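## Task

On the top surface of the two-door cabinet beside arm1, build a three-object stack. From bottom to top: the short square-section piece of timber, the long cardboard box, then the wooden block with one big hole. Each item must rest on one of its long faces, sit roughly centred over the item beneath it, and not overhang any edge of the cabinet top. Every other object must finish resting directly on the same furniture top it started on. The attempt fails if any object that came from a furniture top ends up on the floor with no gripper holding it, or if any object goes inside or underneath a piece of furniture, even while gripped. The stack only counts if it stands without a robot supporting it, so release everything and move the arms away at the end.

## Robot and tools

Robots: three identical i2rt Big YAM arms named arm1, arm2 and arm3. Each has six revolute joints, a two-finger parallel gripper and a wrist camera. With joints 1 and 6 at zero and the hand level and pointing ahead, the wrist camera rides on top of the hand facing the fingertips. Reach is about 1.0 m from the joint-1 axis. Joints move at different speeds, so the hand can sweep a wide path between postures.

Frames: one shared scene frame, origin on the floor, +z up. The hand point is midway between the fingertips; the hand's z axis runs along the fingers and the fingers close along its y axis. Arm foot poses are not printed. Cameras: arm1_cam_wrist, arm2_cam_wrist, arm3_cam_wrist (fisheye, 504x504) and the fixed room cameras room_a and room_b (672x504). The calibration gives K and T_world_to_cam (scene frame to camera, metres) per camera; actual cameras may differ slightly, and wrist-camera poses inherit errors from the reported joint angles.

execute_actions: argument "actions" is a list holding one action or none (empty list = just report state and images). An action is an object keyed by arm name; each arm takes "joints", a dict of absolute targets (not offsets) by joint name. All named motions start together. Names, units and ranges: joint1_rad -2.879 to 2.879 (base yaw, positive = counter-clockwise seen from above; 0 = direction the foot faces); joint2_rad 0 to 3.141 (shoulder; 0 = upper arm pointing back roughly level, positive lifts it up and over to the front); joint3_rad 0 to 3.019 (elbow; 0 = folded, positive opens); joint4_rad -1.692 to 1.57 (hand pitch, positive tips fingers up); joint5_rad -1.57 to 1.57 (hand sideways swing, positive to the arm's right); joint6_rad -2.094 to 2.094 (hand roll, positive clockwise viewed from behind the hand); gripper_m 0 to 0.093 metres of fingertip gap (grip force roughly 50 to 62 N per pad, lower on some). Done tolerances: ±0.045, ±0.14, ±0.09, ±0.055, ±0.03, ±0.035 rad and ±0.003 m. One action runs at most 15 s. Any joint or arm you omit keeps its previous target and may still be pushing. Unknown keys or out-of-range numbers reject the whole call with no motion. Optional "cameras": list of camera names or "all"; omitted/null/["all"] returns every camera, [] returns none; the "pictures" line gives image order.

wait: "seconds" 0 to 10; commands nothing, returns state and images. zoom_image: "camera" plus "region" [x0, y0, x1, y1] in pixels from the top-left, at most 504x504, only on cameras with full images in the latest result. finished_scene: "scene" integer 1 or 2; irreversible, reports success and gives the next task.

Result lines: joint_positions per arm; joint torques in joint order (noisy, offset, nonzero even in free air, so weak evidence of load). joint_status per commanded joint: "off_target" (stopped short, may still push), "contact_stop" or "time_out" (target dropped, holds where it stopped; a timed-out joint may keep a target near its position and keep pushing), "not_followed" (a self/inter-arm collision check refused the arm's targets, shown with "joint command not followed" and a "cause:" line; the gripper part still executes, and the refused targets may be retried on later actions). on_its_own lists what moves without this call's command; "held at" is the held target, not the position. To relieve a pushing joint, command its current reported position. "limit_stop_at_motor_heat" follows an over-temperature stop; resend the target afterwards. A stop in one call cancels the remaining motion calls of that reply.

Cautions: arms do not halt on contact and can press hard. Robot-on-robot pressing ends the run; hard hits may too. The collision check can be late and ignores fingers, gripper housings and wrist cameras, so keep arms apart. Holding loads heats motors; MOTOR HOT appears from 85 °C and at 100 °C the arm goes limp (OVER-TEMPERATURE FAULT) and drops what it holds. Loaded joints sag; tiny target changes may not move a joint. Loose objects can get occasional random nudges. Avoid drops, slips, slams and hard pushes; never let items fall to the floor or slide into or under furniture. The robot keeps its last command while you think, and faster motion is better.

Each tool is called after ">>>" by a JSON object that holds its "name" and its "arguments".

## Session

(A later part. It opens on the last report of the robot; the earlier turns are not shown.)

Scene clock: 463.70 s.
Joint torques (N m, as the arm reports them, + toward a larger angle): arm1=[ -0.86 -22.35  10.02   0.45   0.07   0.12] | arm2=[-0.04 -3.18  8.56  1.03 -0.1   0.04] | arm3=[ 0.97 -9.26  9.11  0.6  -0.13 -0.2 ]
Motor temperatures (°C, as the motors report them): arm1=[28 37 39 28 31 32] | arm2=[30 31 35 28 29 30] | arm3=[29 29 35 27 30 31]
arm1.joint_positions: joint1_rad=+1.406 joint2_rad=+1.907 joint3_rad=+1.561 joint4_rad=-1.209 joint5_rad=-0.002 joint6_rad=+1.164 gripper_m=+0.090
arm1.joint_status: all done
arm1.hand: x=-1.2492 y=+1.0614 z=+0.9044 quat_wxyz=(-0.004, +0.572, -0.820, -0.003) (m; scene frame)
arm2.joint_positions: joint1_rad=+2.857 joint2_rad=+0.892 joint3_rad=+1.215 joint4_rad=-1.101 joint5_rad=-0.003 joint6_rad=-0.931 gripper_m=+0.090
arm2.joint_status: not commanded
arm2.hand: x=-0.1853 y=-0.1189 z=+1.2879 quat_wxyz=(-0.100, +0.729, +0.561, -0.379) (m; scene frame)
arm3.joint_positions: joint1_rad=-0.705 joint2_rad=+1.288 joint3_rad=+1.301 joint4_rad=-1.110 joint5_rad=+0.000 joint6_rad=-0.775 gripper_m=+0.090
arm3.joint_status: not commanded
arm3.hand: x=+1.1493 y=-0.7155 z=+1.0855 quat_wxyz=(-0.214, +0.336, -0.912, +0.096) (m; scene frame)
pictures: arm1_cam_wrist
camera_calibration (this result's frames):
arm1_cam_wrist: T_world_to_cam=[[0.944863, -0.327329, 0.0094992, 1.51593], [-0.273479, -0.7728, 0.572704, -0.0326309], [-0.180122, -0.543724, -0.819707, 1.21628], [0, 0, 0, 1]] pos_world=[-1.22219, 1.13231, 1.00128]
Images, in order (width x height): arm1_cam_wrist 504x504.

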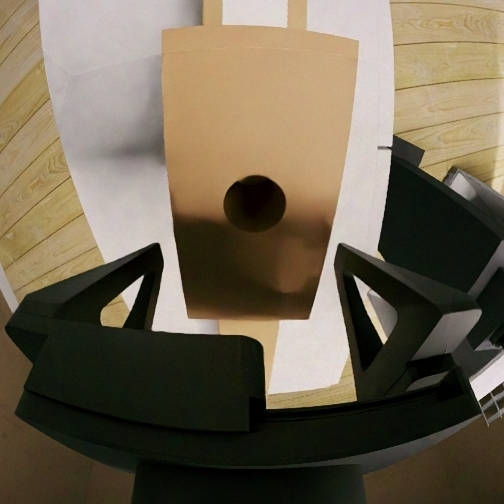

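>>> {"name": "execute_actions", "arguments": {"actions": [{"arm1": {"joints": {"joint2_rad": 1.5, "joint3_rad": 1.6, "joint4_rad": -1.3}}}], "cameras": ["arm1_cam_wrist", "room_a", "room_b"]}}

>>> {"name": "zoom_image", "arguments": {"camera": "room_a", "region": [400, 170, 500, 240]}}

>>> {"name": "zoom_image", "arguments": {"camera": "room_b", "region": [100, 60, 220, 160]}}

Scene clock: 467.77 s.
Joint torques (N m, as the arm reports them, + toward a larger angle): arm1=[ -0.54 -17.12  11.37   0.39   0.05   0.09] | arm2=[ 0.25 -3.46  8.5   1.13 -0.1   0.07] | arm3=[ 0.78 -9.85  9.14  0.52 -0.11 -0.22]
Motor temperatures (°C, as the motors report them): arm1=[28 37 39 28 31 32] | arm2=[30 31 35 28 29 30] | arm3=[29 29 35 27 30 31]
arm1.joint_positions: joint1_rad=+1.406 joint2_rad=+1.510 joint3_rad=+1.585 joint4_rad=-1.293 joint5_rad=-0.002 joint6_rad=+1.164 gripper_m=+0.090
arm1.joint_status: all done
arm1.hand: x=-1.2228 y=+1.0327 z=+1.1252 quat_wxyz=(+0.029, +0.564, -0.808, -0.168) (m; scene frame)
arm2.joint_positions: joint1_rad=+2.857 joint2_rad=+0.892 joint3_rad=+1.215 joint4_rad=-1.101 joint5_rad=-0.003 joint6_rad=-0.931 gripper_m=+0.090
arm2.joint_status: not commanded
arm2.hand: x=-0.1853 y=-0.1189 z=+1.2879 quat_wxyz=(-0.100, +0.729, +0.561, -0.379) (m; scene frame)
arm3.joint_positions: joint1_rad=-0.705 joint2_rad=+1.288 joint3_rad=+1.301 joint4_rad=-1.110 joint5_rad=+0.000 joint6_rad=-0.775 gripper_m=+0.090
arm3.joint_status: not commanded
arm3.hand: x=+1.1493 y=-0.7155 z=+1.0855 quat_wxyz=(-0.214, +0.336, -0.912, +0.096) (m; scene frame)
pictures: arm1_cam_wrist, room_a, room_b
camera_calibration (this result's frames):
arm1_cam_wrist: T_world_to_cam=[[0.911315, -0.29046, -0.291784, 1.73931], [-0.146688, -0.891272, 0.429088, 0.2649], [-0.384692, -0.348233, -0.854837, 0.973966], [0, 0, 0, 1]] pos_world=[-1.17153, 1.08047, 1.22642]
Images, in order (width x height): arm1_cam_wrist 504x504, room_a 672x504, room_b 672x504.

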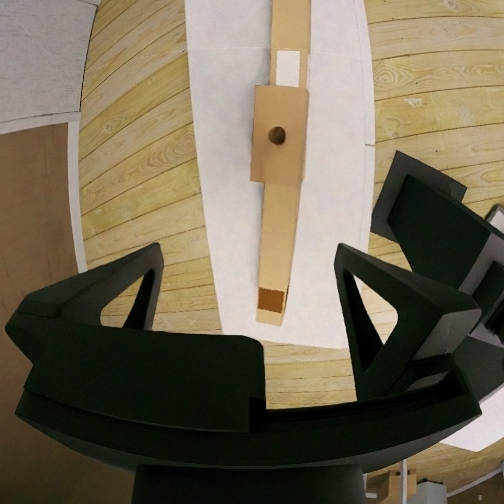

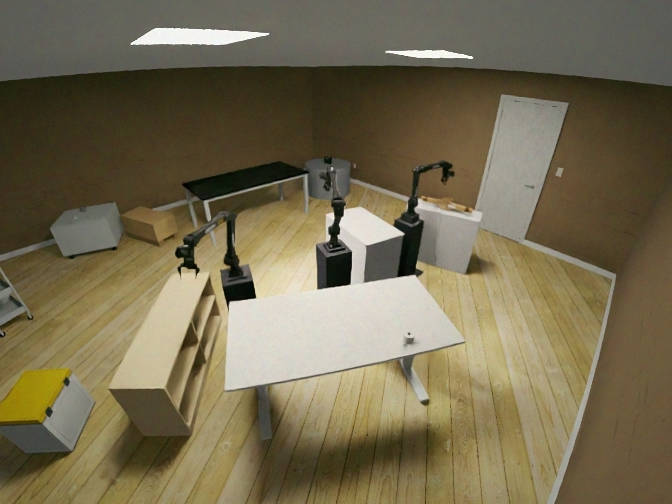

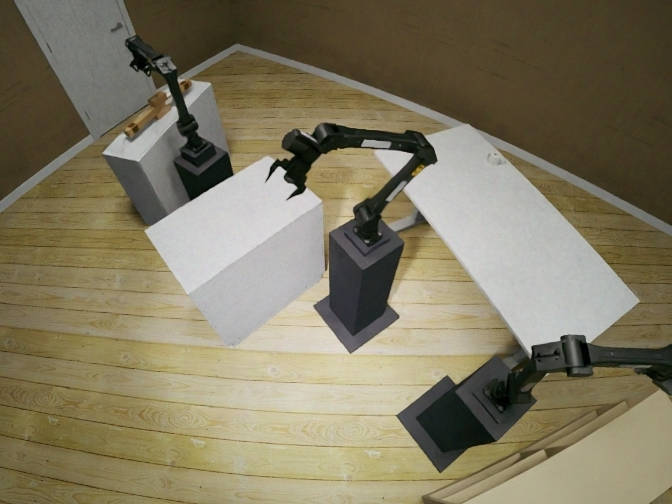

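Region (400, 170, 500, 240) of room_a's 672x504 image, scaled by 5.040, with more detail than that image has; it fills the top 353 rows of this view, and the rest is white.

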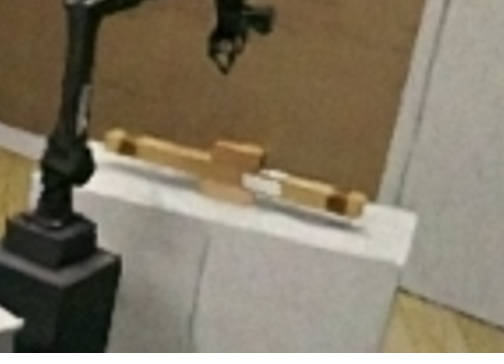

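Region (100, 60, 220, 160) of room_b's 672x504 image, scaled by 4.200, with more detail than that image has.

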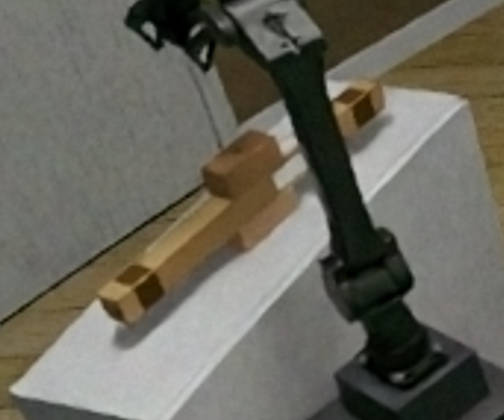

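The pile looks centred and stable, and the arm is clear of it.

>>> {"name": "finished_scene", "arguments": {"scene": 1}}

The scene is finished: the task was done.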